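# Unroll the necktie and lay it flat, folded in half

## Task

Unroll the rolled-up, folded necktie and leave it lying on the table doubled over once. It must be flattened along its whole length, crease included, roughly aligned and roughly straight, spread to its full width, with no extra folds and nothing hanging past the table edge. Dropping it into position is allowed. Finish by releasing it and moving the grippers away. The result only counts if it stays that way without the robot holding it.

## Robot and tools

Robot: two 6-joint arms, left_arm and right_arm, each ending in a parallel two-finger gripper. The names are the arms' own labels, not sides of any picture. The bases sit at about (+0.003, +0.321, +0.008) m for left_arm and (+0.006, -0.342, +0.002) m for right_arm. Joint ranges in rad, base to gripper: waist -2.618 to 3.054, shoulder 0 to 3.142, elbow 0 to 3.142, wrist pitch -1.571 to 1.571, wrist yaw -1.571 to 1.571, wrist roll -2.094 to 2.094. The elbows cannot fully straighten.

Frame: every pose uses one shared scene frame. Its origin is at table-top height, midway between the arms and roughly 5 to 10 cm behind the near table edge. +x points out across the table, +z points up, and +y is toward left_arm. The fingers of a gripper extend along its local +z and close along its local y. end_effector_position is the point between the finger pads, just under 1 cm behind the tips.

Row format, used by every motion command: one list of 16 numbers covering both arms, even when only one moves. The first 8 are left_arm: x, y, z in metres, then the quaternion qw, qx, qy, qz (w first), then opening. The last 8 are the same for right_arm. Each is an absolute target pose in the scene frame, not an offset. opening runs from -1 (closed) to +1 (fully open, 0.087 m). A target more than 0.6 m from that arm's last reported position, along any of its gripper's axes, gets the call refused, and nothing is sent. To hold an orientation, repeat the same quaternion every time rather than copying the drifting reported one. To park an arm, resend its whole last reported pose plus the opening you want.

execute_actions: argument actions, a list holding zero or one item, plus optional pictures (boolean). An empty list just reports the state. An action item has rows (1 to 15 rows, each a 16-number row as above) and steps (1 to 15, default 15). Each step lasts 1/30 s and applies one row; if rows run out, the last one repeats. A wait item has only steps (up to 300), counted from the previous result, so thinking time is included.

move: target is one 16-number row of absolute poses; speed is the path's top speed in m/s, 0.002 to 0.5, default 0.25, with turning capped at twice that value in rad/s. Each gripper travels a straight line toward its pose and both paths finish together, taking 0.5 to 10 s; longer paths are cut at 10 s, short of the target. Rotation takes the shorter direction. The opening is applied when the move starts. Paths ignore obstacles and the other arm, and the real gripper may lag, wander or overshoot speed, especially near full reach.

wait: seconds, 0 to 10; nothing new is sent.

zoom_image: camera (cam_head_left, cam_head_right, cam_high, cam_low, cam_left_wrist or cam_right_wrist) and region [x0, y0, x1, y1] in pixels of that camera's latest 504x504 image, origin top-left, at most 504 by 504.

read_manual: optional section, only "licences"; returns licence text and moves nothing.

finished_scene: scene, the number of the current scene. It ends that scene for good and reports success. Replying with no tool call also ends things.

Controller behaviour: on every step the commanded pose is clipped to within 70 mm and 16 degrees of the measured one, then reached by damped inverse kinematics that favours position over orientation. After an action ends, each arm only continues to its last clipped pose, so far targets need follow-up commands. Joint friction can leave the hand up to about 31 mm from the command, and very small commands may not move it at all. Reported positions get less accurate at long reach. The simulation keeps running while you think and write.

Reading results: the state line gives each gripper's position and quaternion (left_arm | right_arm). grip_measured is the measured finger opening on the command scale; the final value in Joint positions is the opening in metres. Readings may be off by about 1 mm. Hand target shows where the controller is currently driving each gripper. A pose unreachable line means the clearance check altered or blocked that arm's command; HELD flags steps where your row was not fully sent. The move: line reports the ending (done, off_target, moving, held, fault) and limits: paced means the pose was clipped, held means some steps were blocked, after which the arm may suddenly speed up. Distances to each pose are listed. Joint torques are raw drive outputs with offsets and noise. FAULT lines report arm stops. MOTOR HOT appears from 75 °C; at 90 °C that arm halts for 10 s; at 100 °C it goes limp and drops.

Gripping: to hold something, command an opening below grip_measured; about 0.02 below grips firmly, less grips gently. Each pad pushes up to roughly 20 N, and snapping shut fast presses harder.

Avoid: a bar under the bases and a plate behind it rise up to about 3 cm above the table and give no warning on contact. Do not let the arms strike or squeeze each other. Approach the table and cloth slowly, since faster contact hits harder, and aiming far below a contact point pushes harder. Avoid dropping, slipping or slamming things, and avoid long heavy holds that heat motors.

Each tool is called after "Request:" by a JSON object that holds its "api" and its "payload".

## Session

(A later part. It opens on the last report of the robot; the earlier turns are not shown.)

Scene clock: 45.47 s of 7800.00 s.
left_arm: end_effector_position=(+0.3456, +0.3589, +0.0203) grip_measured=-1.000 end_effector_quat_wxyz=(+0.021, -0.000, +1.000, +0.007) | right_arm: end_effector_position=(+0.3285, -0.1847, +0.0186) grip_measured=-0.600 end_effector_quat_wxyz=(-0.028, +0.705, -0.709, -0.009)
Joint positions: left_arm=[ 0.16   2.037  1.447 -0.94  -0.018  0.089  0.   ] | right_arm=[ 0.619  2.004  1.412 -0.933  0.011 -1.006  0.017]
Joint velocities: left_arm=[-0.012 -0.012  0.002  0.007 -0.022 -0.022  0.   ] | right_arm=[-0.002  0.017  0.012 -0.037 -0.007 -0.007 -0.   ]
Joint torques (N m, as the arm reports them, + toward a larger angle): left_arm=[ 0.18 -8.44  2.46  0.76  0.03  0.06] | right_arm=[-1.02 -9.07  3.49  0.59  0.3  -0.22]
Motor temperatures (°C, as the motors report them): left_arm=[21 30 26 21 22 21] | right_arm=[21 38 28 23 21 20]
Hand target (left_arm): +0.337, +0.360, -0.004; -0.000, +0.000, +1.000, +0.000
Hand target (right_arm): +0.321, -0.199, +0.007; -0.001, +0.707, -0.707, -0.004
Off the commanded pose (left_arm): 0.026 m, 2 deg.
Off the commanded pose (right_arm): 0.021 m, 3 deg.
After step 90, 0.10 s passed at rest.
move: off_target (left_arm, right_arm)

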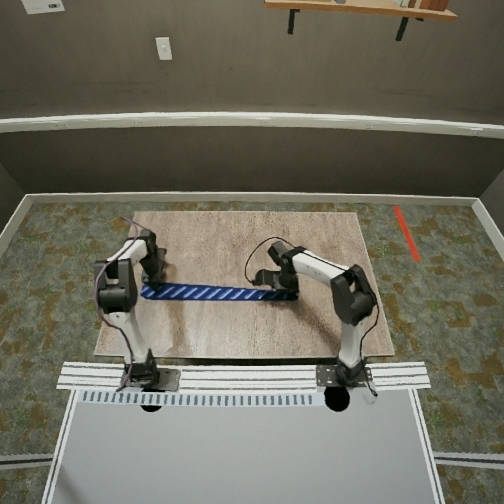

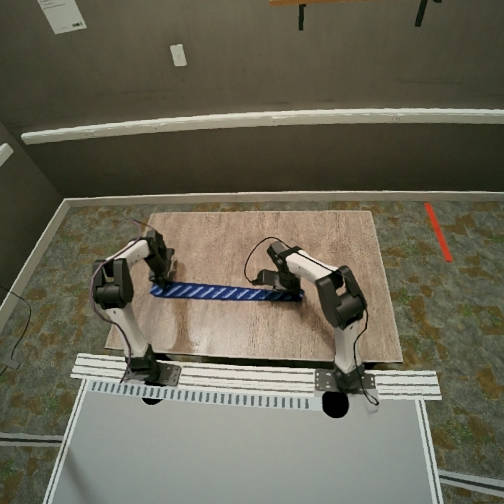

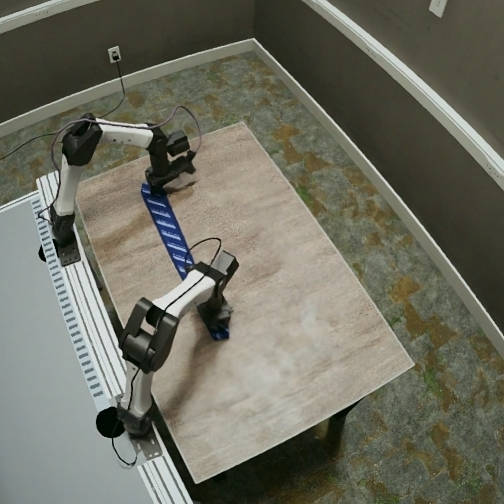

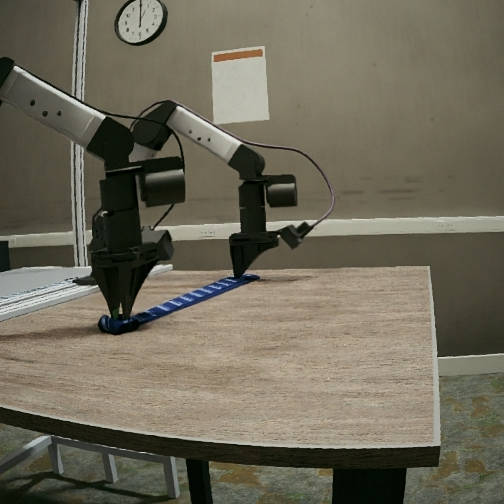

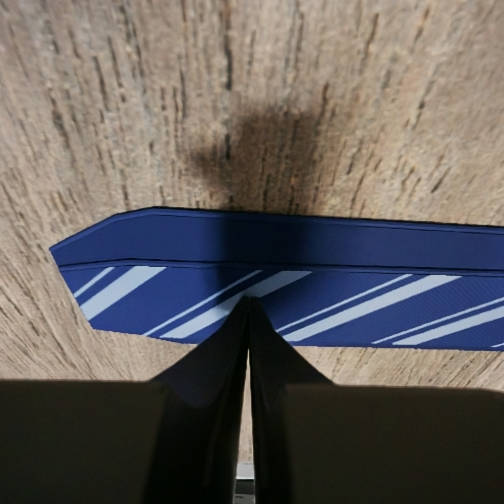

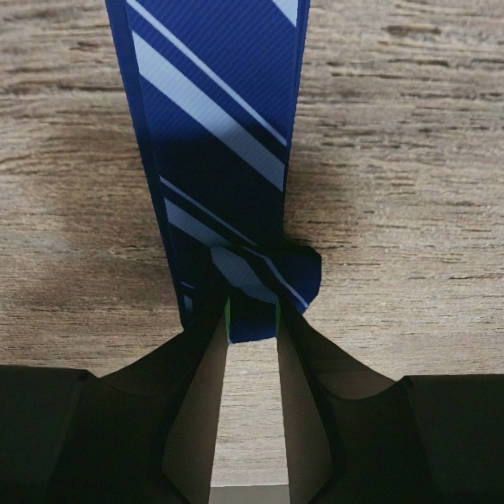

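Riding over again; repeat.

Request:
{"api": "move", "payload": {"target": [0.338,0.36,-0.005,0,0,1,0,-1,0.325,-0.185,0.07,0,-0.707,0.707,0,-0.6], "speed": 0.08}}

Request:
{"api": "move", "payload": {"target": [0.338,0.36,-0.005,0,0,1,0,-1,0.325,-0.12,0.06,0,-0.707,0.707,0,-0.6], "speed": 0.08}}

Request:
{"api": "move", "payload": {"target": [0.338,0.36,-0.005,0,0,1,0,-1,0.325,-0.12,0.0,0,-0.707,0.707,0,-0.6], "speed": 0.05}}

Request:
{"api": "move", "payload": {"target": [0.338,0.36,-0.005,0,0,1,0,-1,0.322,-0.27,0.002,0,-0.707,0.707,0,-0.6], "speed": 0.04}}

Scene clock: 53.47 s of 7800.00 s.
left_arm: end_effector_position=(+0.3455, +0.3589, +0.0200) grip_measured=-1.000 end_effector_quat_wxyz=(+0.020, -0.000, +1.000, +0.007) | right_arm: end_effector_position=(+0.3283, -0.1865, +0.0649) grip_measured=-0.600 end_effector_quat_wxyz=(-0.002, +0.706, -0.708, -0.003)
Joint positions: left_arm=[ 0.16   2.037  1.447 -0.94  -0.018  0.089  0.   ] | right_arm=[ 0.631  2.     1.59  -1.163  0.033 -0.997  0.017]
Joint velocities: left_arm=[ 0.012 -0.002 -0.032  0.066  0.007 -0.066  0.   ] | right_arm=[ 0.002 -0.012 -0.017 -0.095 -0.007 -0.007  0.   ]
Joint torques (N m, as the arm reports them, + toward a larger angle): left_arm=[ 0.27 -8.55  2.45  0.77  0.04  0.06] | right_arm=[  1.09 -10.1    7.25   0.32   0.17   0.04]
Motor temperatures (°C, as the motors report them): left_arm=[21 30 26 21 22 21] | right_arm=[21 38 28 23 21 20]
Hand target (left_arm): +0.337, +0.360, -0.004; -0.000, -0.000, +1.000, +0.000
Hand target (right_arm): +0.326, -0.185, +0.070; +0.000, +0.707, -0.707, +0.000
Off the commanded pose (left_arm): 0.026 m, 2 deg.
Off the commanded pose (right_arm): 0.006 m, 0 deg.
After step 90, 3.77 s passed at rest.
move: off_target (left_arm)

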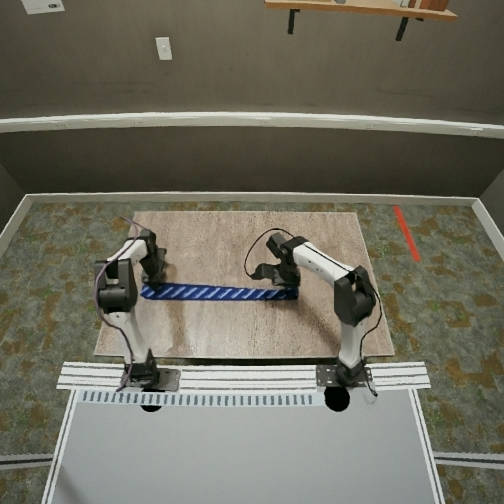

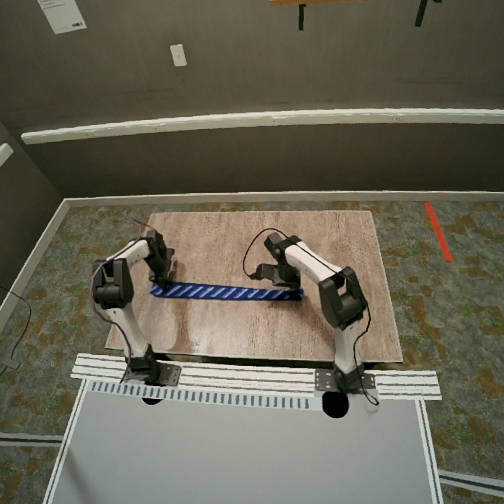

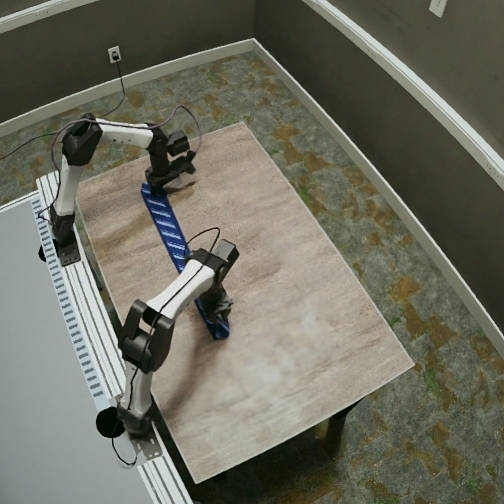

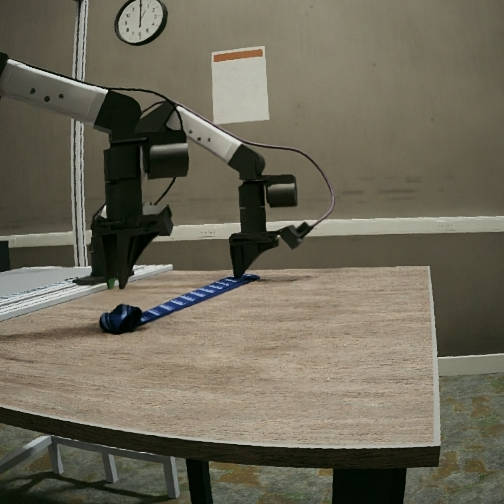

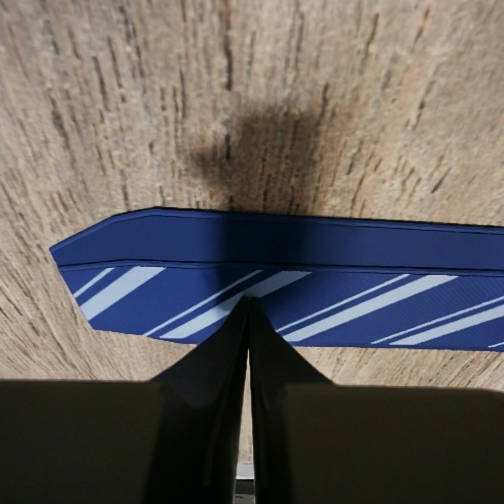

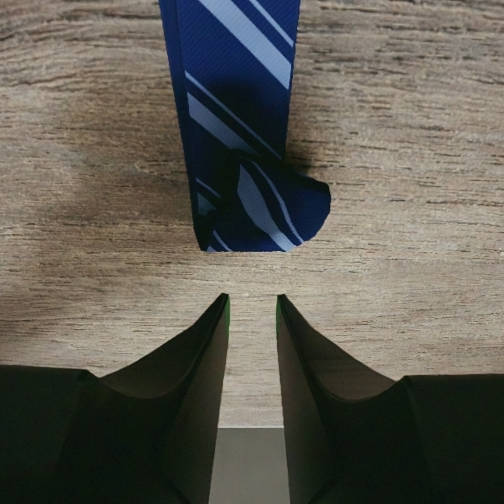

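Scene clock: 54.73 s of 7800.00 s.
left_arm: end_effector_position=(+0.3455, +0.3589, +0.0202) grip_measured=-1.000 end_effector_quat_wxyz=(+0.020, -0.000, +1.000, +0.007) | right_arm: end_effector_position=(+0.3287, -0.1212, +0.0643) grip_measured=-0.600 end_effector_quat_wxyz=(-0.015, +0.708, -0.706, -0.000)
Joint positions: left_arm=[ 0.16   2.037  1.447 -0.94  -0.018  0.089  0.   ] | right_arm=[ 0.764  2.133  1.781 -1.199  0.037 -0.869  0.017]
Joint velocities: left_arm=[ 0.002 -0.002  0.002  0.066 -0.022  0.051  0.   ] | right_arm=[ 0.002 -0.007  0.022 -0.007  0.037 -0.037  0.001]
Joint torques (N m, as the arm reports them, + toward a larger angle): left_arm=[ 0.21 -8.54  2.42  0.77  0.04  0.06] | right_arm=[ 0.67 -9.33  7.61  0.37  0.19  0.02]
Motor temperatures (°C, as the motors report them): left_arm=[21 30 26 21 22 21] | right_arm=[21 38 28 23 21 20]
Hand target (left_arm): +0.337, +0.360, -0.004; -0.000, -0.000, +1.000, +0.000
Hand target (right_arm): +0.325, -0.121, +0.060; +0.001, +0.707, -0.707, +0.002
Off the commanded pose (left_arm): 0.026 m, 2 deg.
Off the commanded pose (right_arm): 0.006 m, 2 deg.
move: off_target (left_arm)

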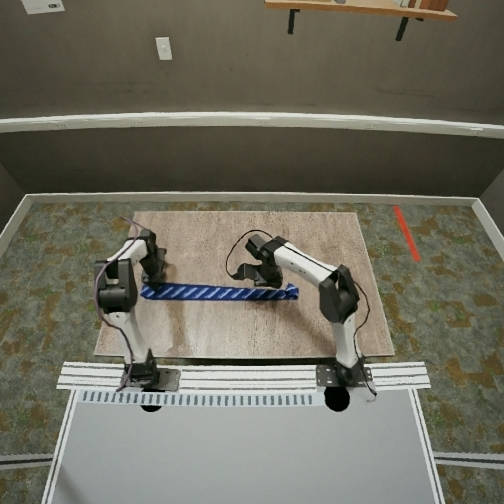

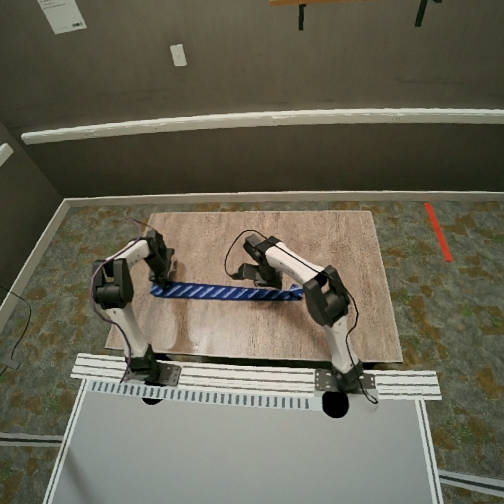

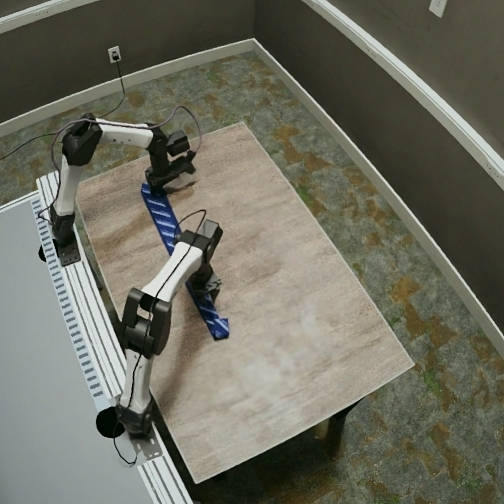

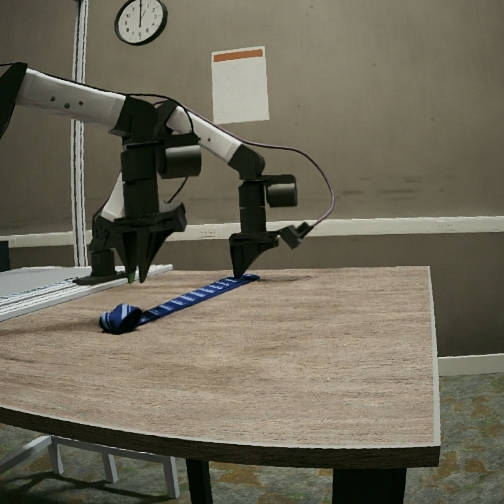

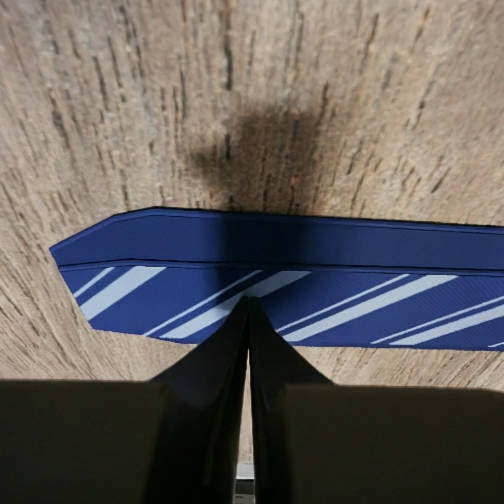

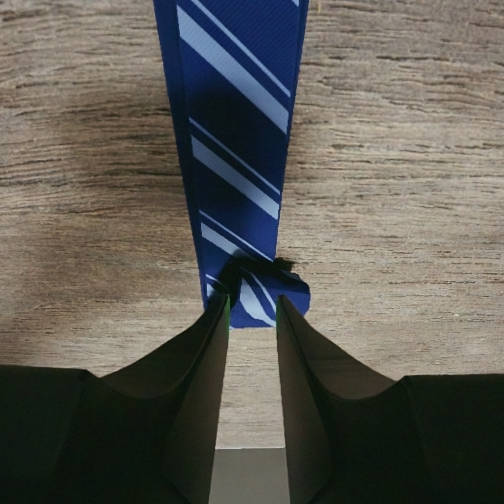

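Scene clock: 56.43 s of 7800.00 s.
left_arm: end_effector_position=(+0.3455, +0.3589, +0.0202) grip_measured=-1.000 end_effector_quat_wxyz=(+0.020, -0.000, +1.000, +0.007) | right_arm: end_effector_position=(+0.3293, -0.1182, +0.0143) grip_measured=-0.600 end_effector_quat_wxyz=(-0.015, +0.708, -0.706, -0.000)
Joint positions: left_arm=[ 0.16   2.037  1.447 -0.94  -0.018  0.089  0.   ] | right_arm=[ 0.764  2.181  1.654 -1.024  0.037 -0.869  0.017]
Joint velocities: left_arm=[-0.002 -0.007  0.002 -0.007 -0.037 -0.051  0.   ] | right_arm=[ 0.007 -0.002 -0.017 -0.037 -0.051  0.051 -0.   ]
Joint torques (N m, as the arm reports them, + toward a larger angle): left_arm=[ 0.23 -8.44  2.44  0.79  0.04  0.08] | right_arm=[ 0.27 -9.66  4.69  0.67  0.08  0.01]
Motor temperatures (°C, as the motors report them): left_arm=[21 30 26 21 22 21] | right_arm=[21 38 28 23 21 20]
Hand target (left_arm): +0.337, +0.360, -0.004; -0.000, +0.000, +1.000, +0.000
Hand target (right_arm): +0.324, -0.121, +0.001; -0.000, +0.707, -0.707, -0.000
Off the commanded pose (left_arm): 0.026 m, 2 deg.
Off the commanded pose (right_arm): 0.015 m, 2 deg.
move: off_target (left_arm, right_arm)

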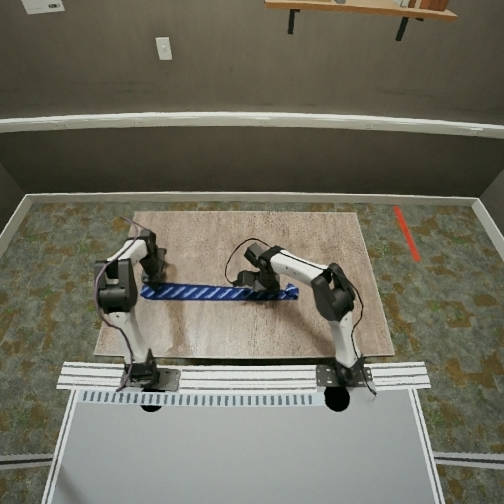

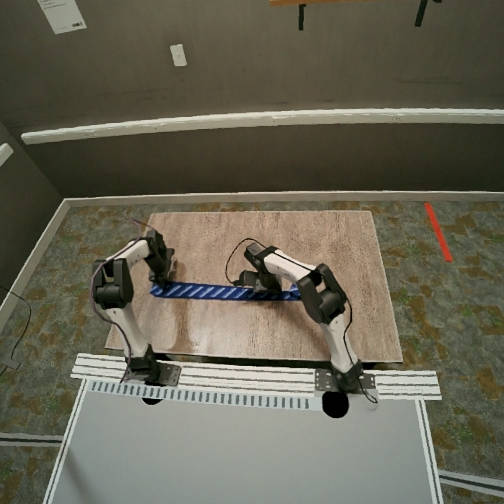

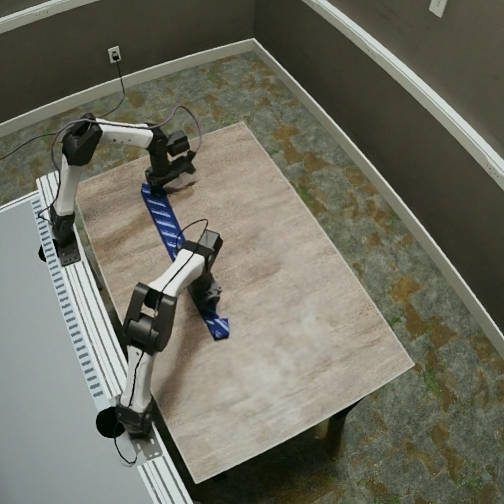

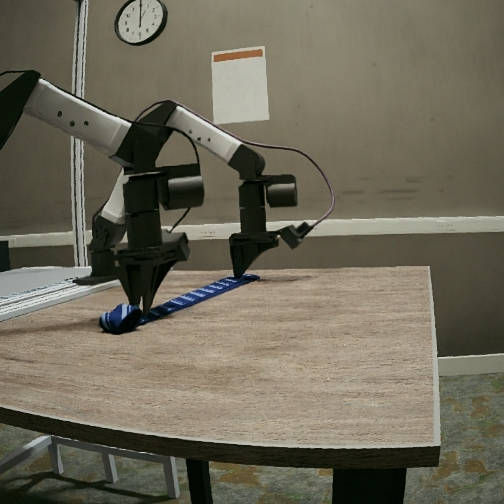

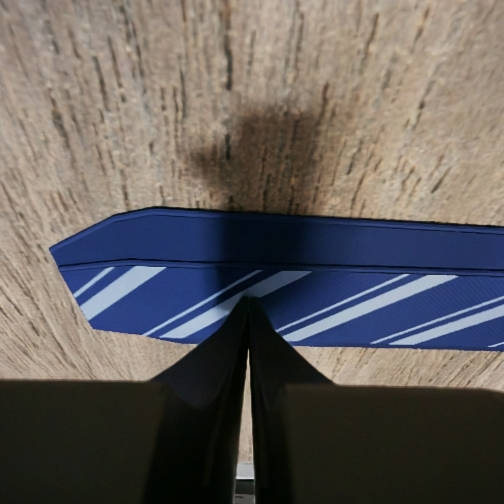

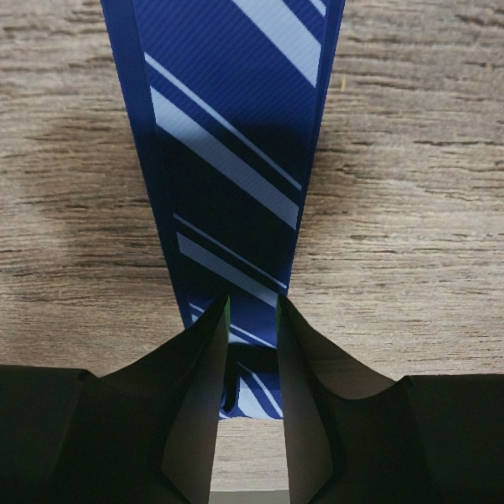

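Scene clock: 60.70 s of 7800.00 s.
left_arm: end_effector_position=(+0.3455, +0.3589, +0.0203) grip_measured=-1.000 end_effector_quat_wxyz=(+0.021, -0.001, +1.000, +0.005) | right_arm: end_effector_position=(+0.3279, -0.2618, +0.0104) grip_measured=-0.600 end_effector_quat_wxyz=(-0.019, +0.703, -0.711, -0.006)
Joint positions: left_arm=[ 0.162  2.037  1.447 -0.94  -0.016  0.089  0.   ] | right_arm=[ 0.43   1.901  1.24  -0.877  0.015 -1.191  0.017]
Joint velocities: left_arm=[ 0.012 -0.007 -0.007  0.022  0.051 -0.066  0.   ] | right_arm=[-0.007 -0.007  0.007  0.081  0.022 -0.022 -0.001]
Joint torques (N m, as the arm reports them, + toward a larger angle): left_arm=[ 0.15 -8.47  2.42  0.78  0.03  0.07] | right_arm=[-0.13 -8.24  4.31  0.54  0.21 -0.18]
Motor temperatures (°C, as the motors report them): left_arm=[21 30 26 21 22 21] | right_arm=[21 38 28 23 21 20]
Hand target (left_arm): +0.337, +0.360, -0.004; -0.000, +0.000, +1.000, +0.000
Hand target (right_arm): +0.321, -0.268, +0.003; -0.002, +0.707, -0.707, -0.005
Off the commanded pose (left_arm): 0.026 m, 2 deg.
Off the commanded pose (right_arm): 0.013 m, 2 deg.
move: off_target (left_arm, right_arm)

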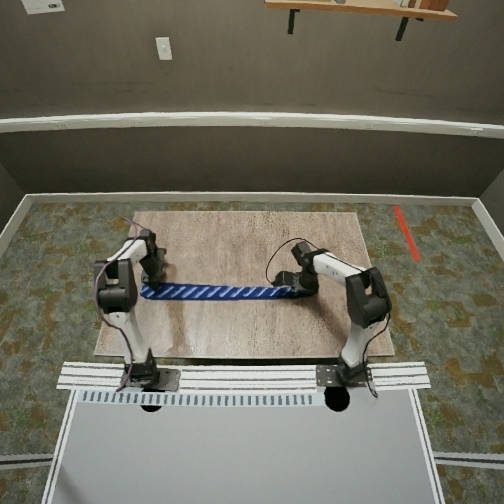

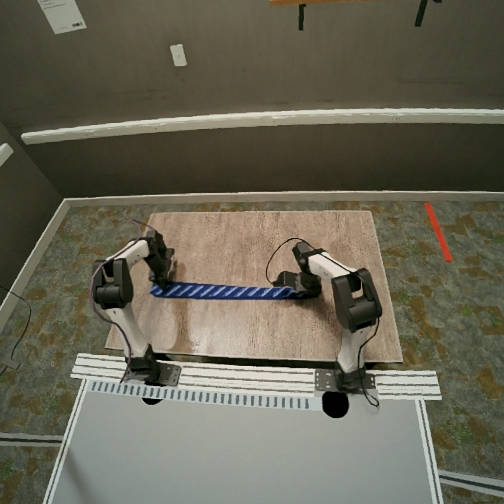

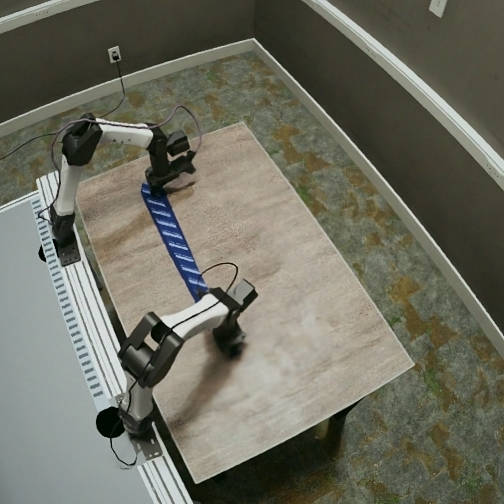

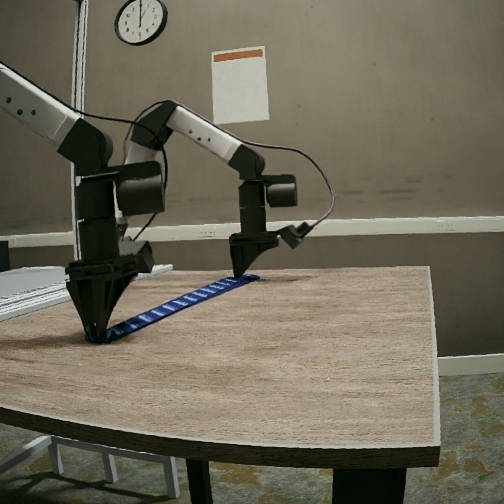

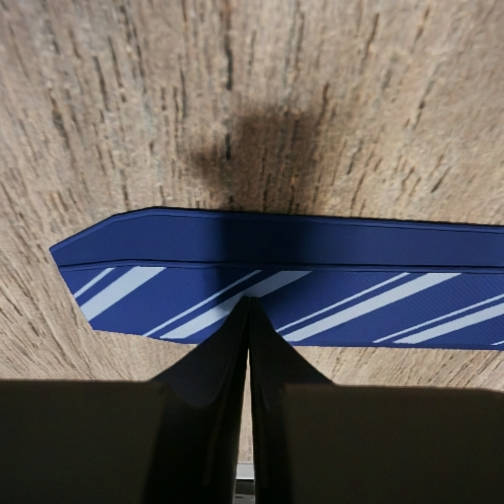

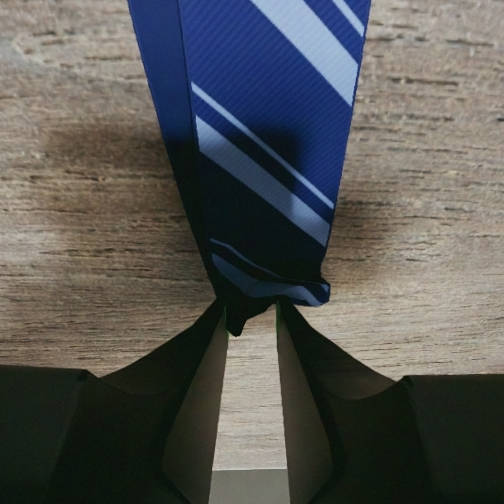

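Request:
{"api": "move", "payload": {"target": [0.338,0.36,-0.005,0,0,1,0,-1,0.325,-0.25,0.07,0,-0.707,0.707,0,-0.6], "speed": 0.08}}

Request:
{"api": "zoom_image", "payload": {"camera": "cam_low", "region": [60, 290, 180, 360]}}

Scene clock: 64.60 s of 7800.00 s.
left_arm: end_effector_position=(+0.3455, +0.3589, +0.0200) grip_measured=-1.000 end_effector_quat_wxyz=(+0.020, -0.001, +1.000, +0.005) | right_arm: end_effector_position=(+0.3280, -0.2516, +0.0640) grip_measured=-0.600 end_effector_quat_wxyz=(-0.001, +0.707, -0.708, -0.003)
Joint positions: left_arm=[ 0.162  2.037  1.447 -0.94  -0.016  0.089  0.   ] | right_arm=[ 0.474  1.88   1.43  -1.118  0.035 -1.155  0.017]
Joint velocities: left_arm=[-0.002  0.002  0.007 -0.11   0.037  0.022  0.   ] | right_arm=[ 0.002  0.002 -0.002 -0.066 -0.022 -0.051 -0.001]
Joint torques (N m, as the arm reports them, + toward a larger angle): left_arm=[ 0.14 -8.53  2.43  0.76  0.01  0.06] | right_arm=[ 0.73 -9.22  7.32  0.32  0.15  0.01]
Motor temperatures (°C, as the motors report them): left_arm=[21 30 26 21 22 21] | right_arm=[21 38 28 23 21 20]
Hand target (left_arm): +0.337, +0.360, -0.004; -0.001, +0.000, +1.000, +0.000
Hand target (right_arm): +0.326, -0.250, +0.070; +0.000, +0.707, -0.707, +0.000
Off the commanded pose (left_arm): 0.026 m, 2 deg.
Off the commanded pose (right_arm): 0.007 m, 0 deg.
move: off_target (left_arm)

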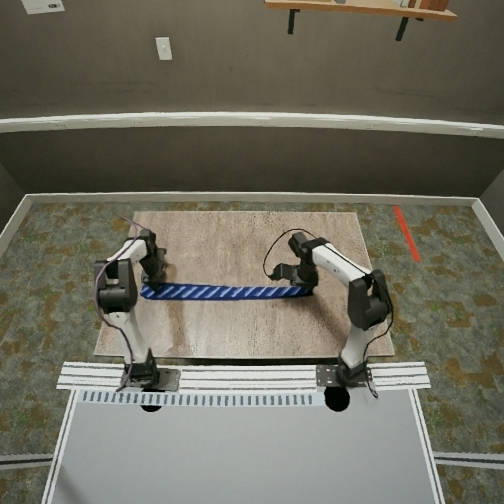

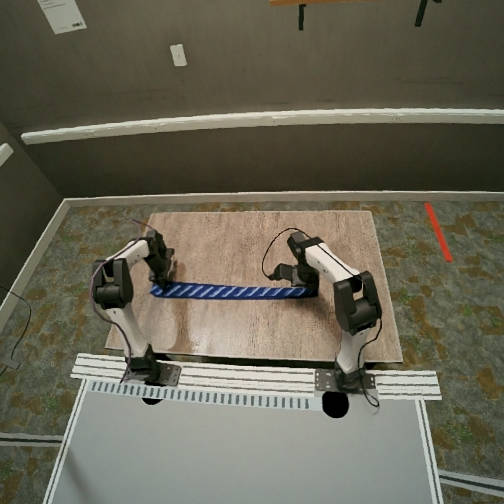

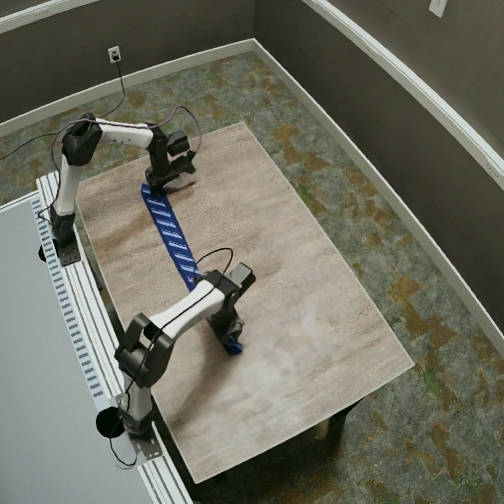

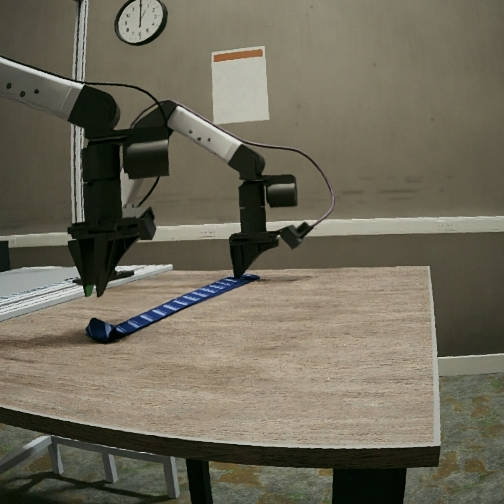

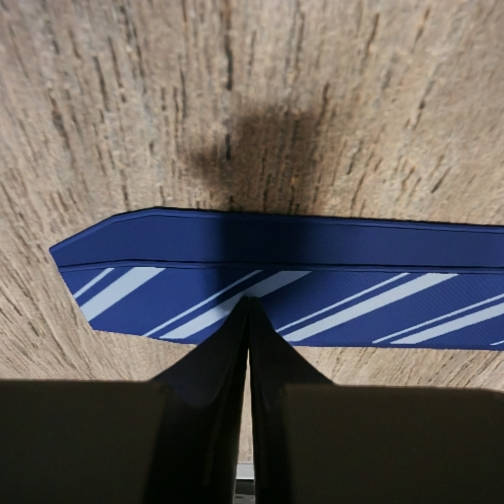

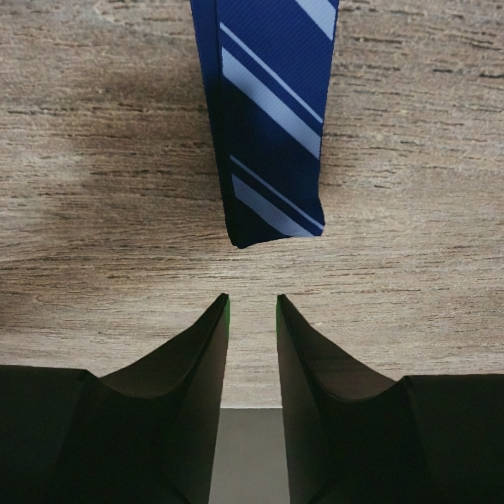

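Region (60, 290, 180, 360) of cam_low's 504x504 image, scaled by 4.200, with more detail than that image has; it fills the top 294 rows of this view, and the rest is white.

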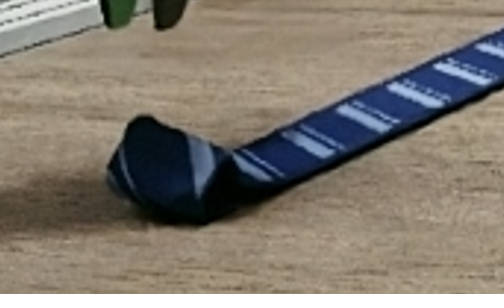

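Request:
{"api": "move", "payload": {"target": [0.338,0.36,-0.005,0,0,1,0,-1,0.333,-0.215,0.004,0,-0.707,0.707,0,-0.6], "speed": 0.05}}

Request:
{"api": "move", "payload": {"target": [0.338,0.36,-0.005,0,0,1,0,-1,0.331,-0.30,0.002,0,-0.707,0.707,0,-0.6], "speed": 0.03}}

Request:
{"api": "move", "payload": {"target": [0.338,0.36,-0.005,0,0,1,0,-1,0.331,-0.28,0.07,0,-0.707,0.707,0,-0.6], "speed": 0.08}}

Request:
{"api": "zoom_image", "payload": {"camera": "cam_low", "region": [40, 290, 160, 360]}}

Scene clock: 73.30 s of 7800.00 s.
left_arm: end_effector_position=(+0.3455, +0.3589, +0.0201) grip_measured=-1.000 end_effector_quat_wxyz=(+0.020, -0.001, +1.000, +0.005) | right_arm: end_effector_position=(+0.3389, -0.2162, +0.0160) grip_measured=-0.600 end_effector_quat_wxyz=(-0.014, +0.707, -0.707, +0.002)
Joint positions: left_arm=[ 0.162  2.037  1.447 -0.94  -0.016  0.089  0.   ] | right_arm=[ 0.545  2.001  1.398 -0.941  0.036 -1.086  0.017]
Joint velocities: left_arm=[ 0.002 -0.002 -0.012  0.051 -0.037  0.081  0.   ] | right_arm=[-0.002 -0.007 -0.002  0.051 -0.066  0.066 -0.   ]
Joint torques (N m, as the arm reports them, + toward a larger angle): left_arm=[ 0.15 -8.5   2.45  0.76  0.    0.05] | right_arm=[ 0.99 -8.17  4.53  0.73  0.17  0.09]
Motor temperatures (°C, as the motors report them): left_arm=[21 30 26 21 22 21] | right_arm=[21 38 28 23 21 20]
Hand target (left_arm): +0.337, +0.360, -0.004; -0.000, +0.000, +1.000, +0.000
Hand target (right_arm): +0.332, -0.216, +0.004; +0.001, +0.707, -0.707, +0.001
Off the commanded pose (left_arm): 0.026 m, 2 deg.
Off the commanded pose (right_arm): 0.013 m, 2 deg.
After step 90, 3.97 s passed at rest.
move: off_target (left_arm, right_arm)

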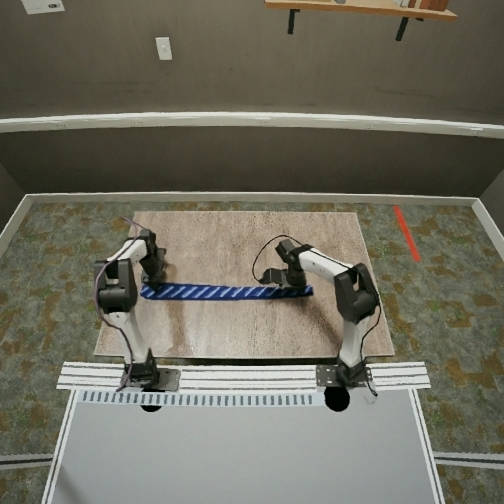

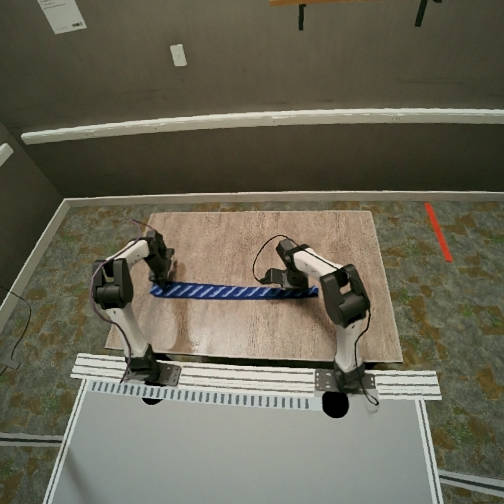

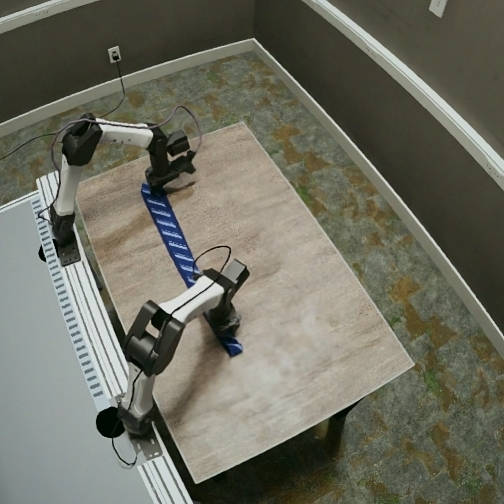

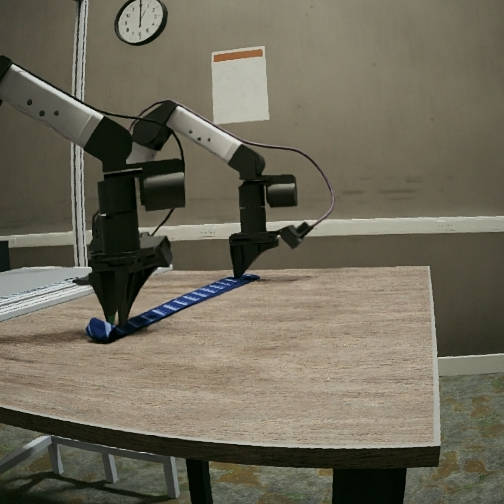

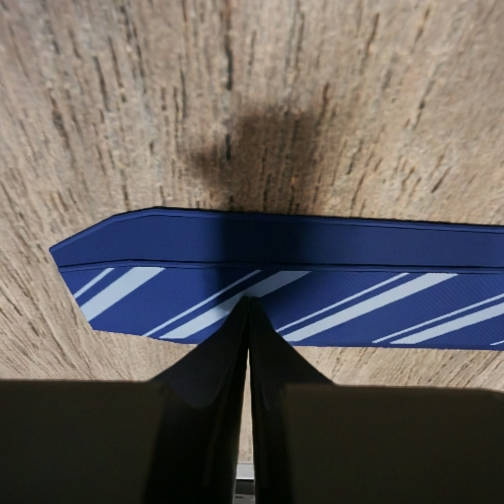

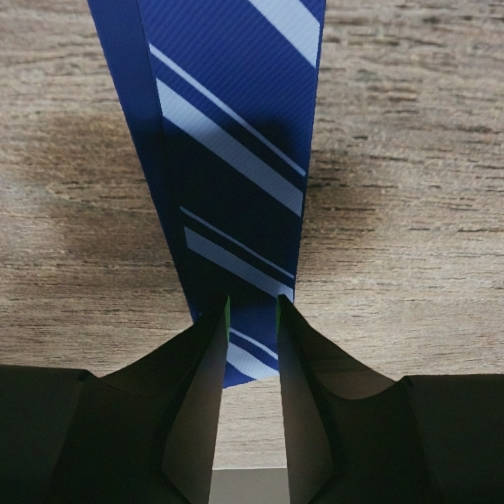

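Scene clock: 76.40 s of 7800.00 s.
left_arm: end_effector_position=(+0.3455, +0.3589, +0.0203) grip_measured=-1.000 end_effector_quat_wxyz=(+0.021, -0.001, +1.000, +0.005) | right_arm: end_effector_position=(+0.3344, -0.2970, +0.0054) grip_measured=-0.600 end_effector_quat_wxyz=(-0.003, +0.703, -0.711, -0.002)
Joint positions: left_arm=[ 0.162  2.037  1.447 -0.94  -0.016  0.089  0.   ] | right_arm=[ 0.335  1.912  1.236 -0.883  0.033 -1.284  0.017]
Joint velocities: left_arm=[ 0.017 -0.007  0.002 -0.007 -0.095 -0.095  0.   ] | right_arm=[-0.012 -0.012 -0.022  0.037  0.051  0.007 -0.001]
Joint torques (N m, as the arm reports them, + toward a larger angle): left_arm=[ 0.13 -8.47  2.49  0.78  0.03  0.07] | right_arm=[-0.11 -9.25  4.08  0.59  0.12 -0.15]
Motor temperatures (°C, as the motors report them): left_arm=[21 31 26 21 22 21] | right_arm=[21 38 28 23 21 20]
Hand target (left_arm): +0.337, +0.360, -0.004; -0.000, +0.000, +1.000, +0.000
Hand target (right_arm): +0.331, -0.299, +0.002; -0.002, +0.707, -0.707, -0.003
Off the commanded pose (left_arm): 0.026 m, 2 deg.
Off the commanded pose (right_arm): 0.006 m, 1 deg.
move: off_target (left_arm)

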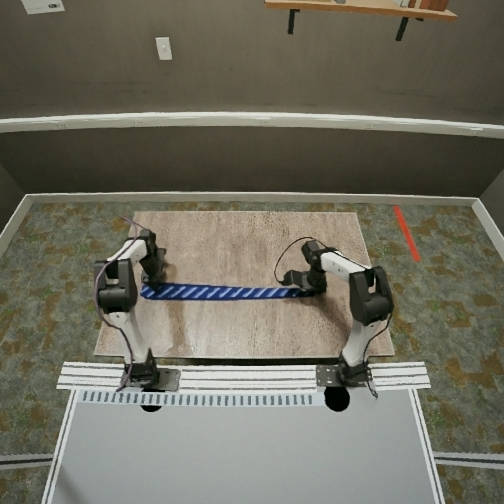

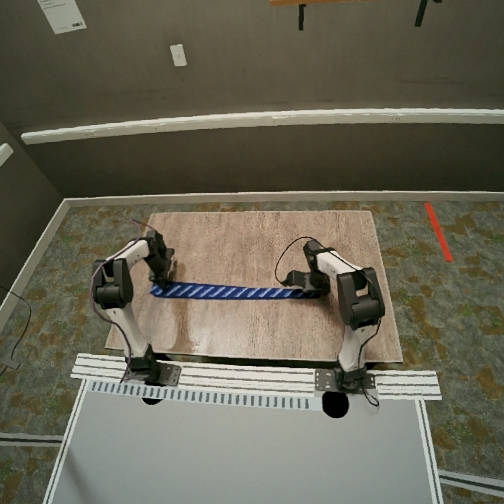

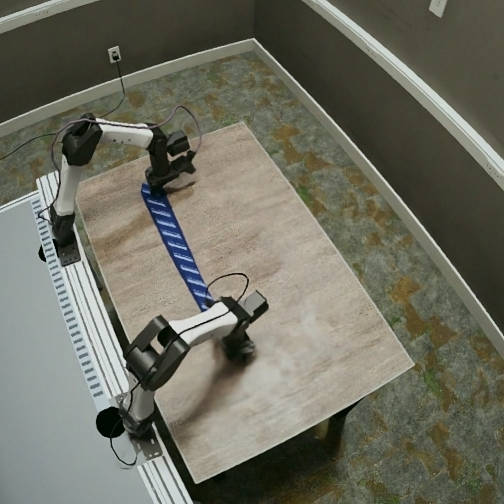

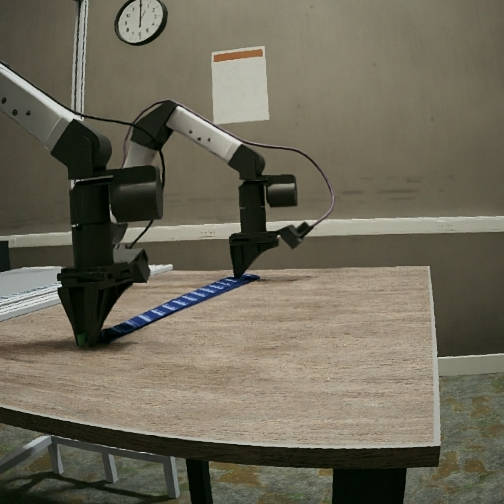

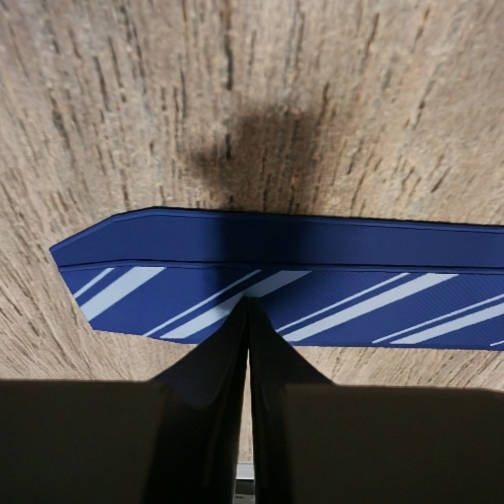

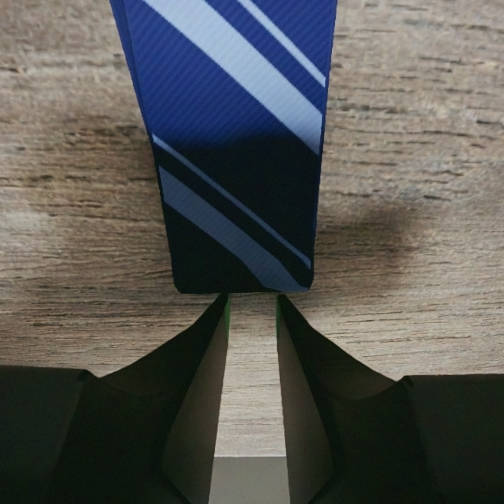

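Scene clock: 77.80 s of 7800.00 s.
left_arm: end_effector_position=(+0.3455, +0.3589, +0.0200) grip_measured=-1.000 end_effector_quat_wxyz=(+0.020, -0.001, +1.000, +0.005) | right_arm: end_effector_position=(+0.3342, -0.2816, +0.0651) grip_measured=-0.600 end_effector_quat_wxyz=(-0.003, +0.707, -0.707, -0.002)
Joint positions: left_arm=[ 0.162  2.037  1.447 -0.94  -0.016  0.089  0.   ] | right_arm=[ 0.387  1.854  1.406 -1.112  0.035 -1.243  0.017]
Joint velocities: left_arm=[ 0.007  0.002 -0.002 -0.051  0.037  0.037  0.   ] | right_arm=[ 0.002 -0.002  0.012  0.051  0.007 -0.081  0.   ]
Joint torques (N m, as the arm reports them, + toward a larger angle): left_arm=[ 0.18 -8.51  2.45  0.77  0.01  0.06] | right_arm=[ 0.68 -8.83  7.25  0.28  0.11  0.02]
Motor temperatures (°C, as the motors report them): left_arm=[21 31 26 21 22 21] | right_arm=[21 38 28 23 21 20]
Hand target (left_arm): +0.337, +0.360, -0.004; -0.000, +0.000, +1.000, +0.000
Hand target (right_arm): +0.332, -0.280, +0.070; +0.000, +0.707, -0.707, +0.001
Off the commanded pose (left_arm): 0.026 m, 2 deg.
Off the commanded pose (right_arm): 0.006 m, 0 deg.
move: off_target (left_arm)

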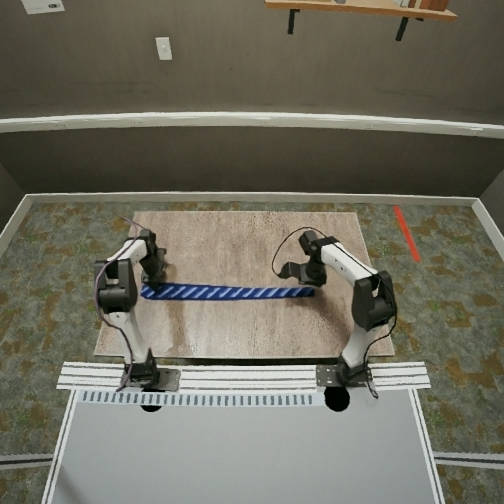

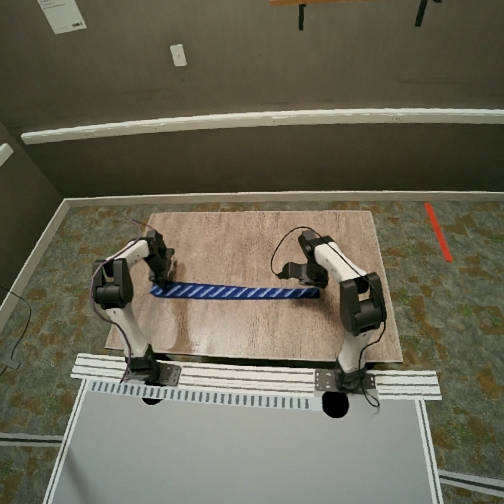

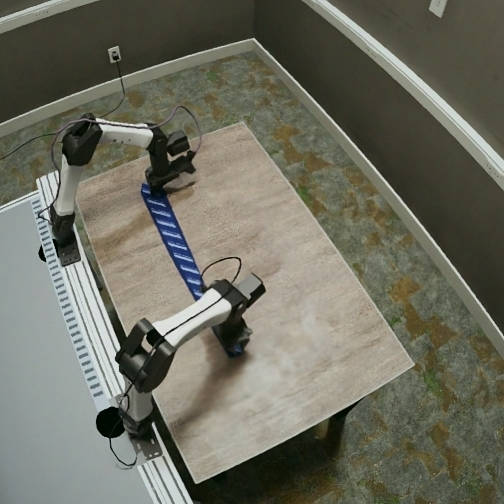

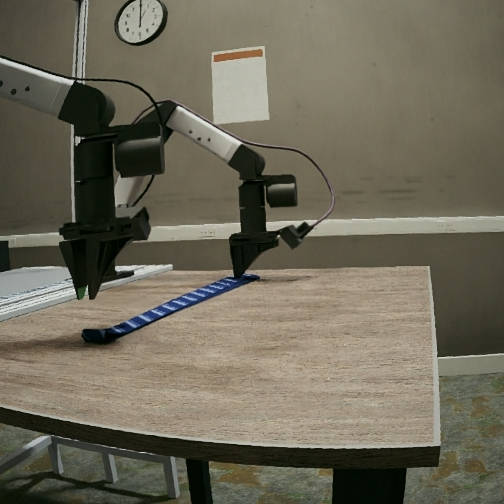

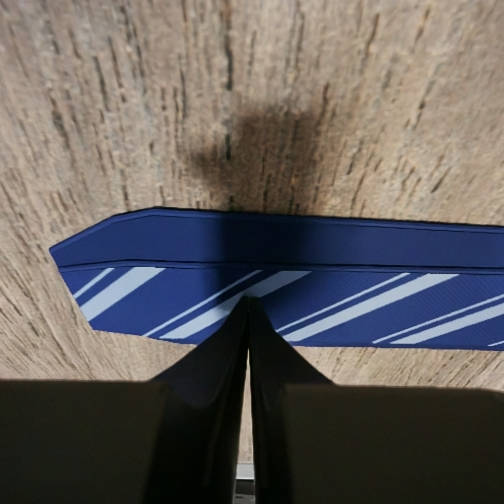

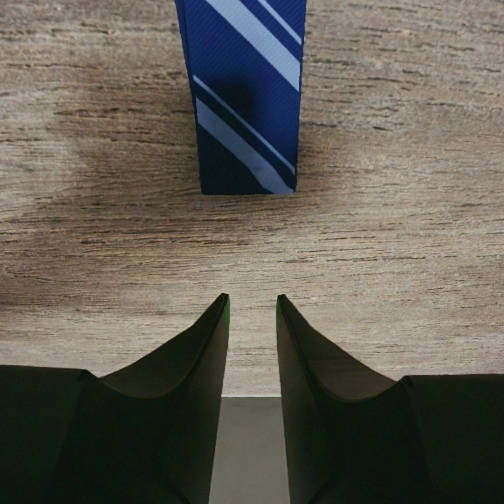

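Region (40, 290, 160, 360) of cam_low's 504x504 image, scaled by 4.200, with more detail than that image has; it fills the top 294 rows of this view, and the rest is white.

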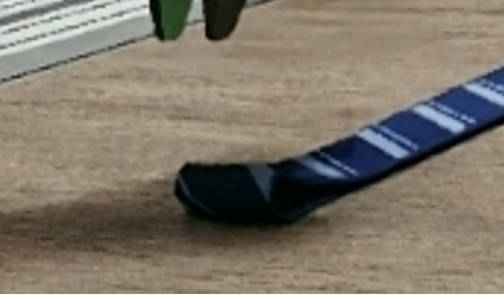

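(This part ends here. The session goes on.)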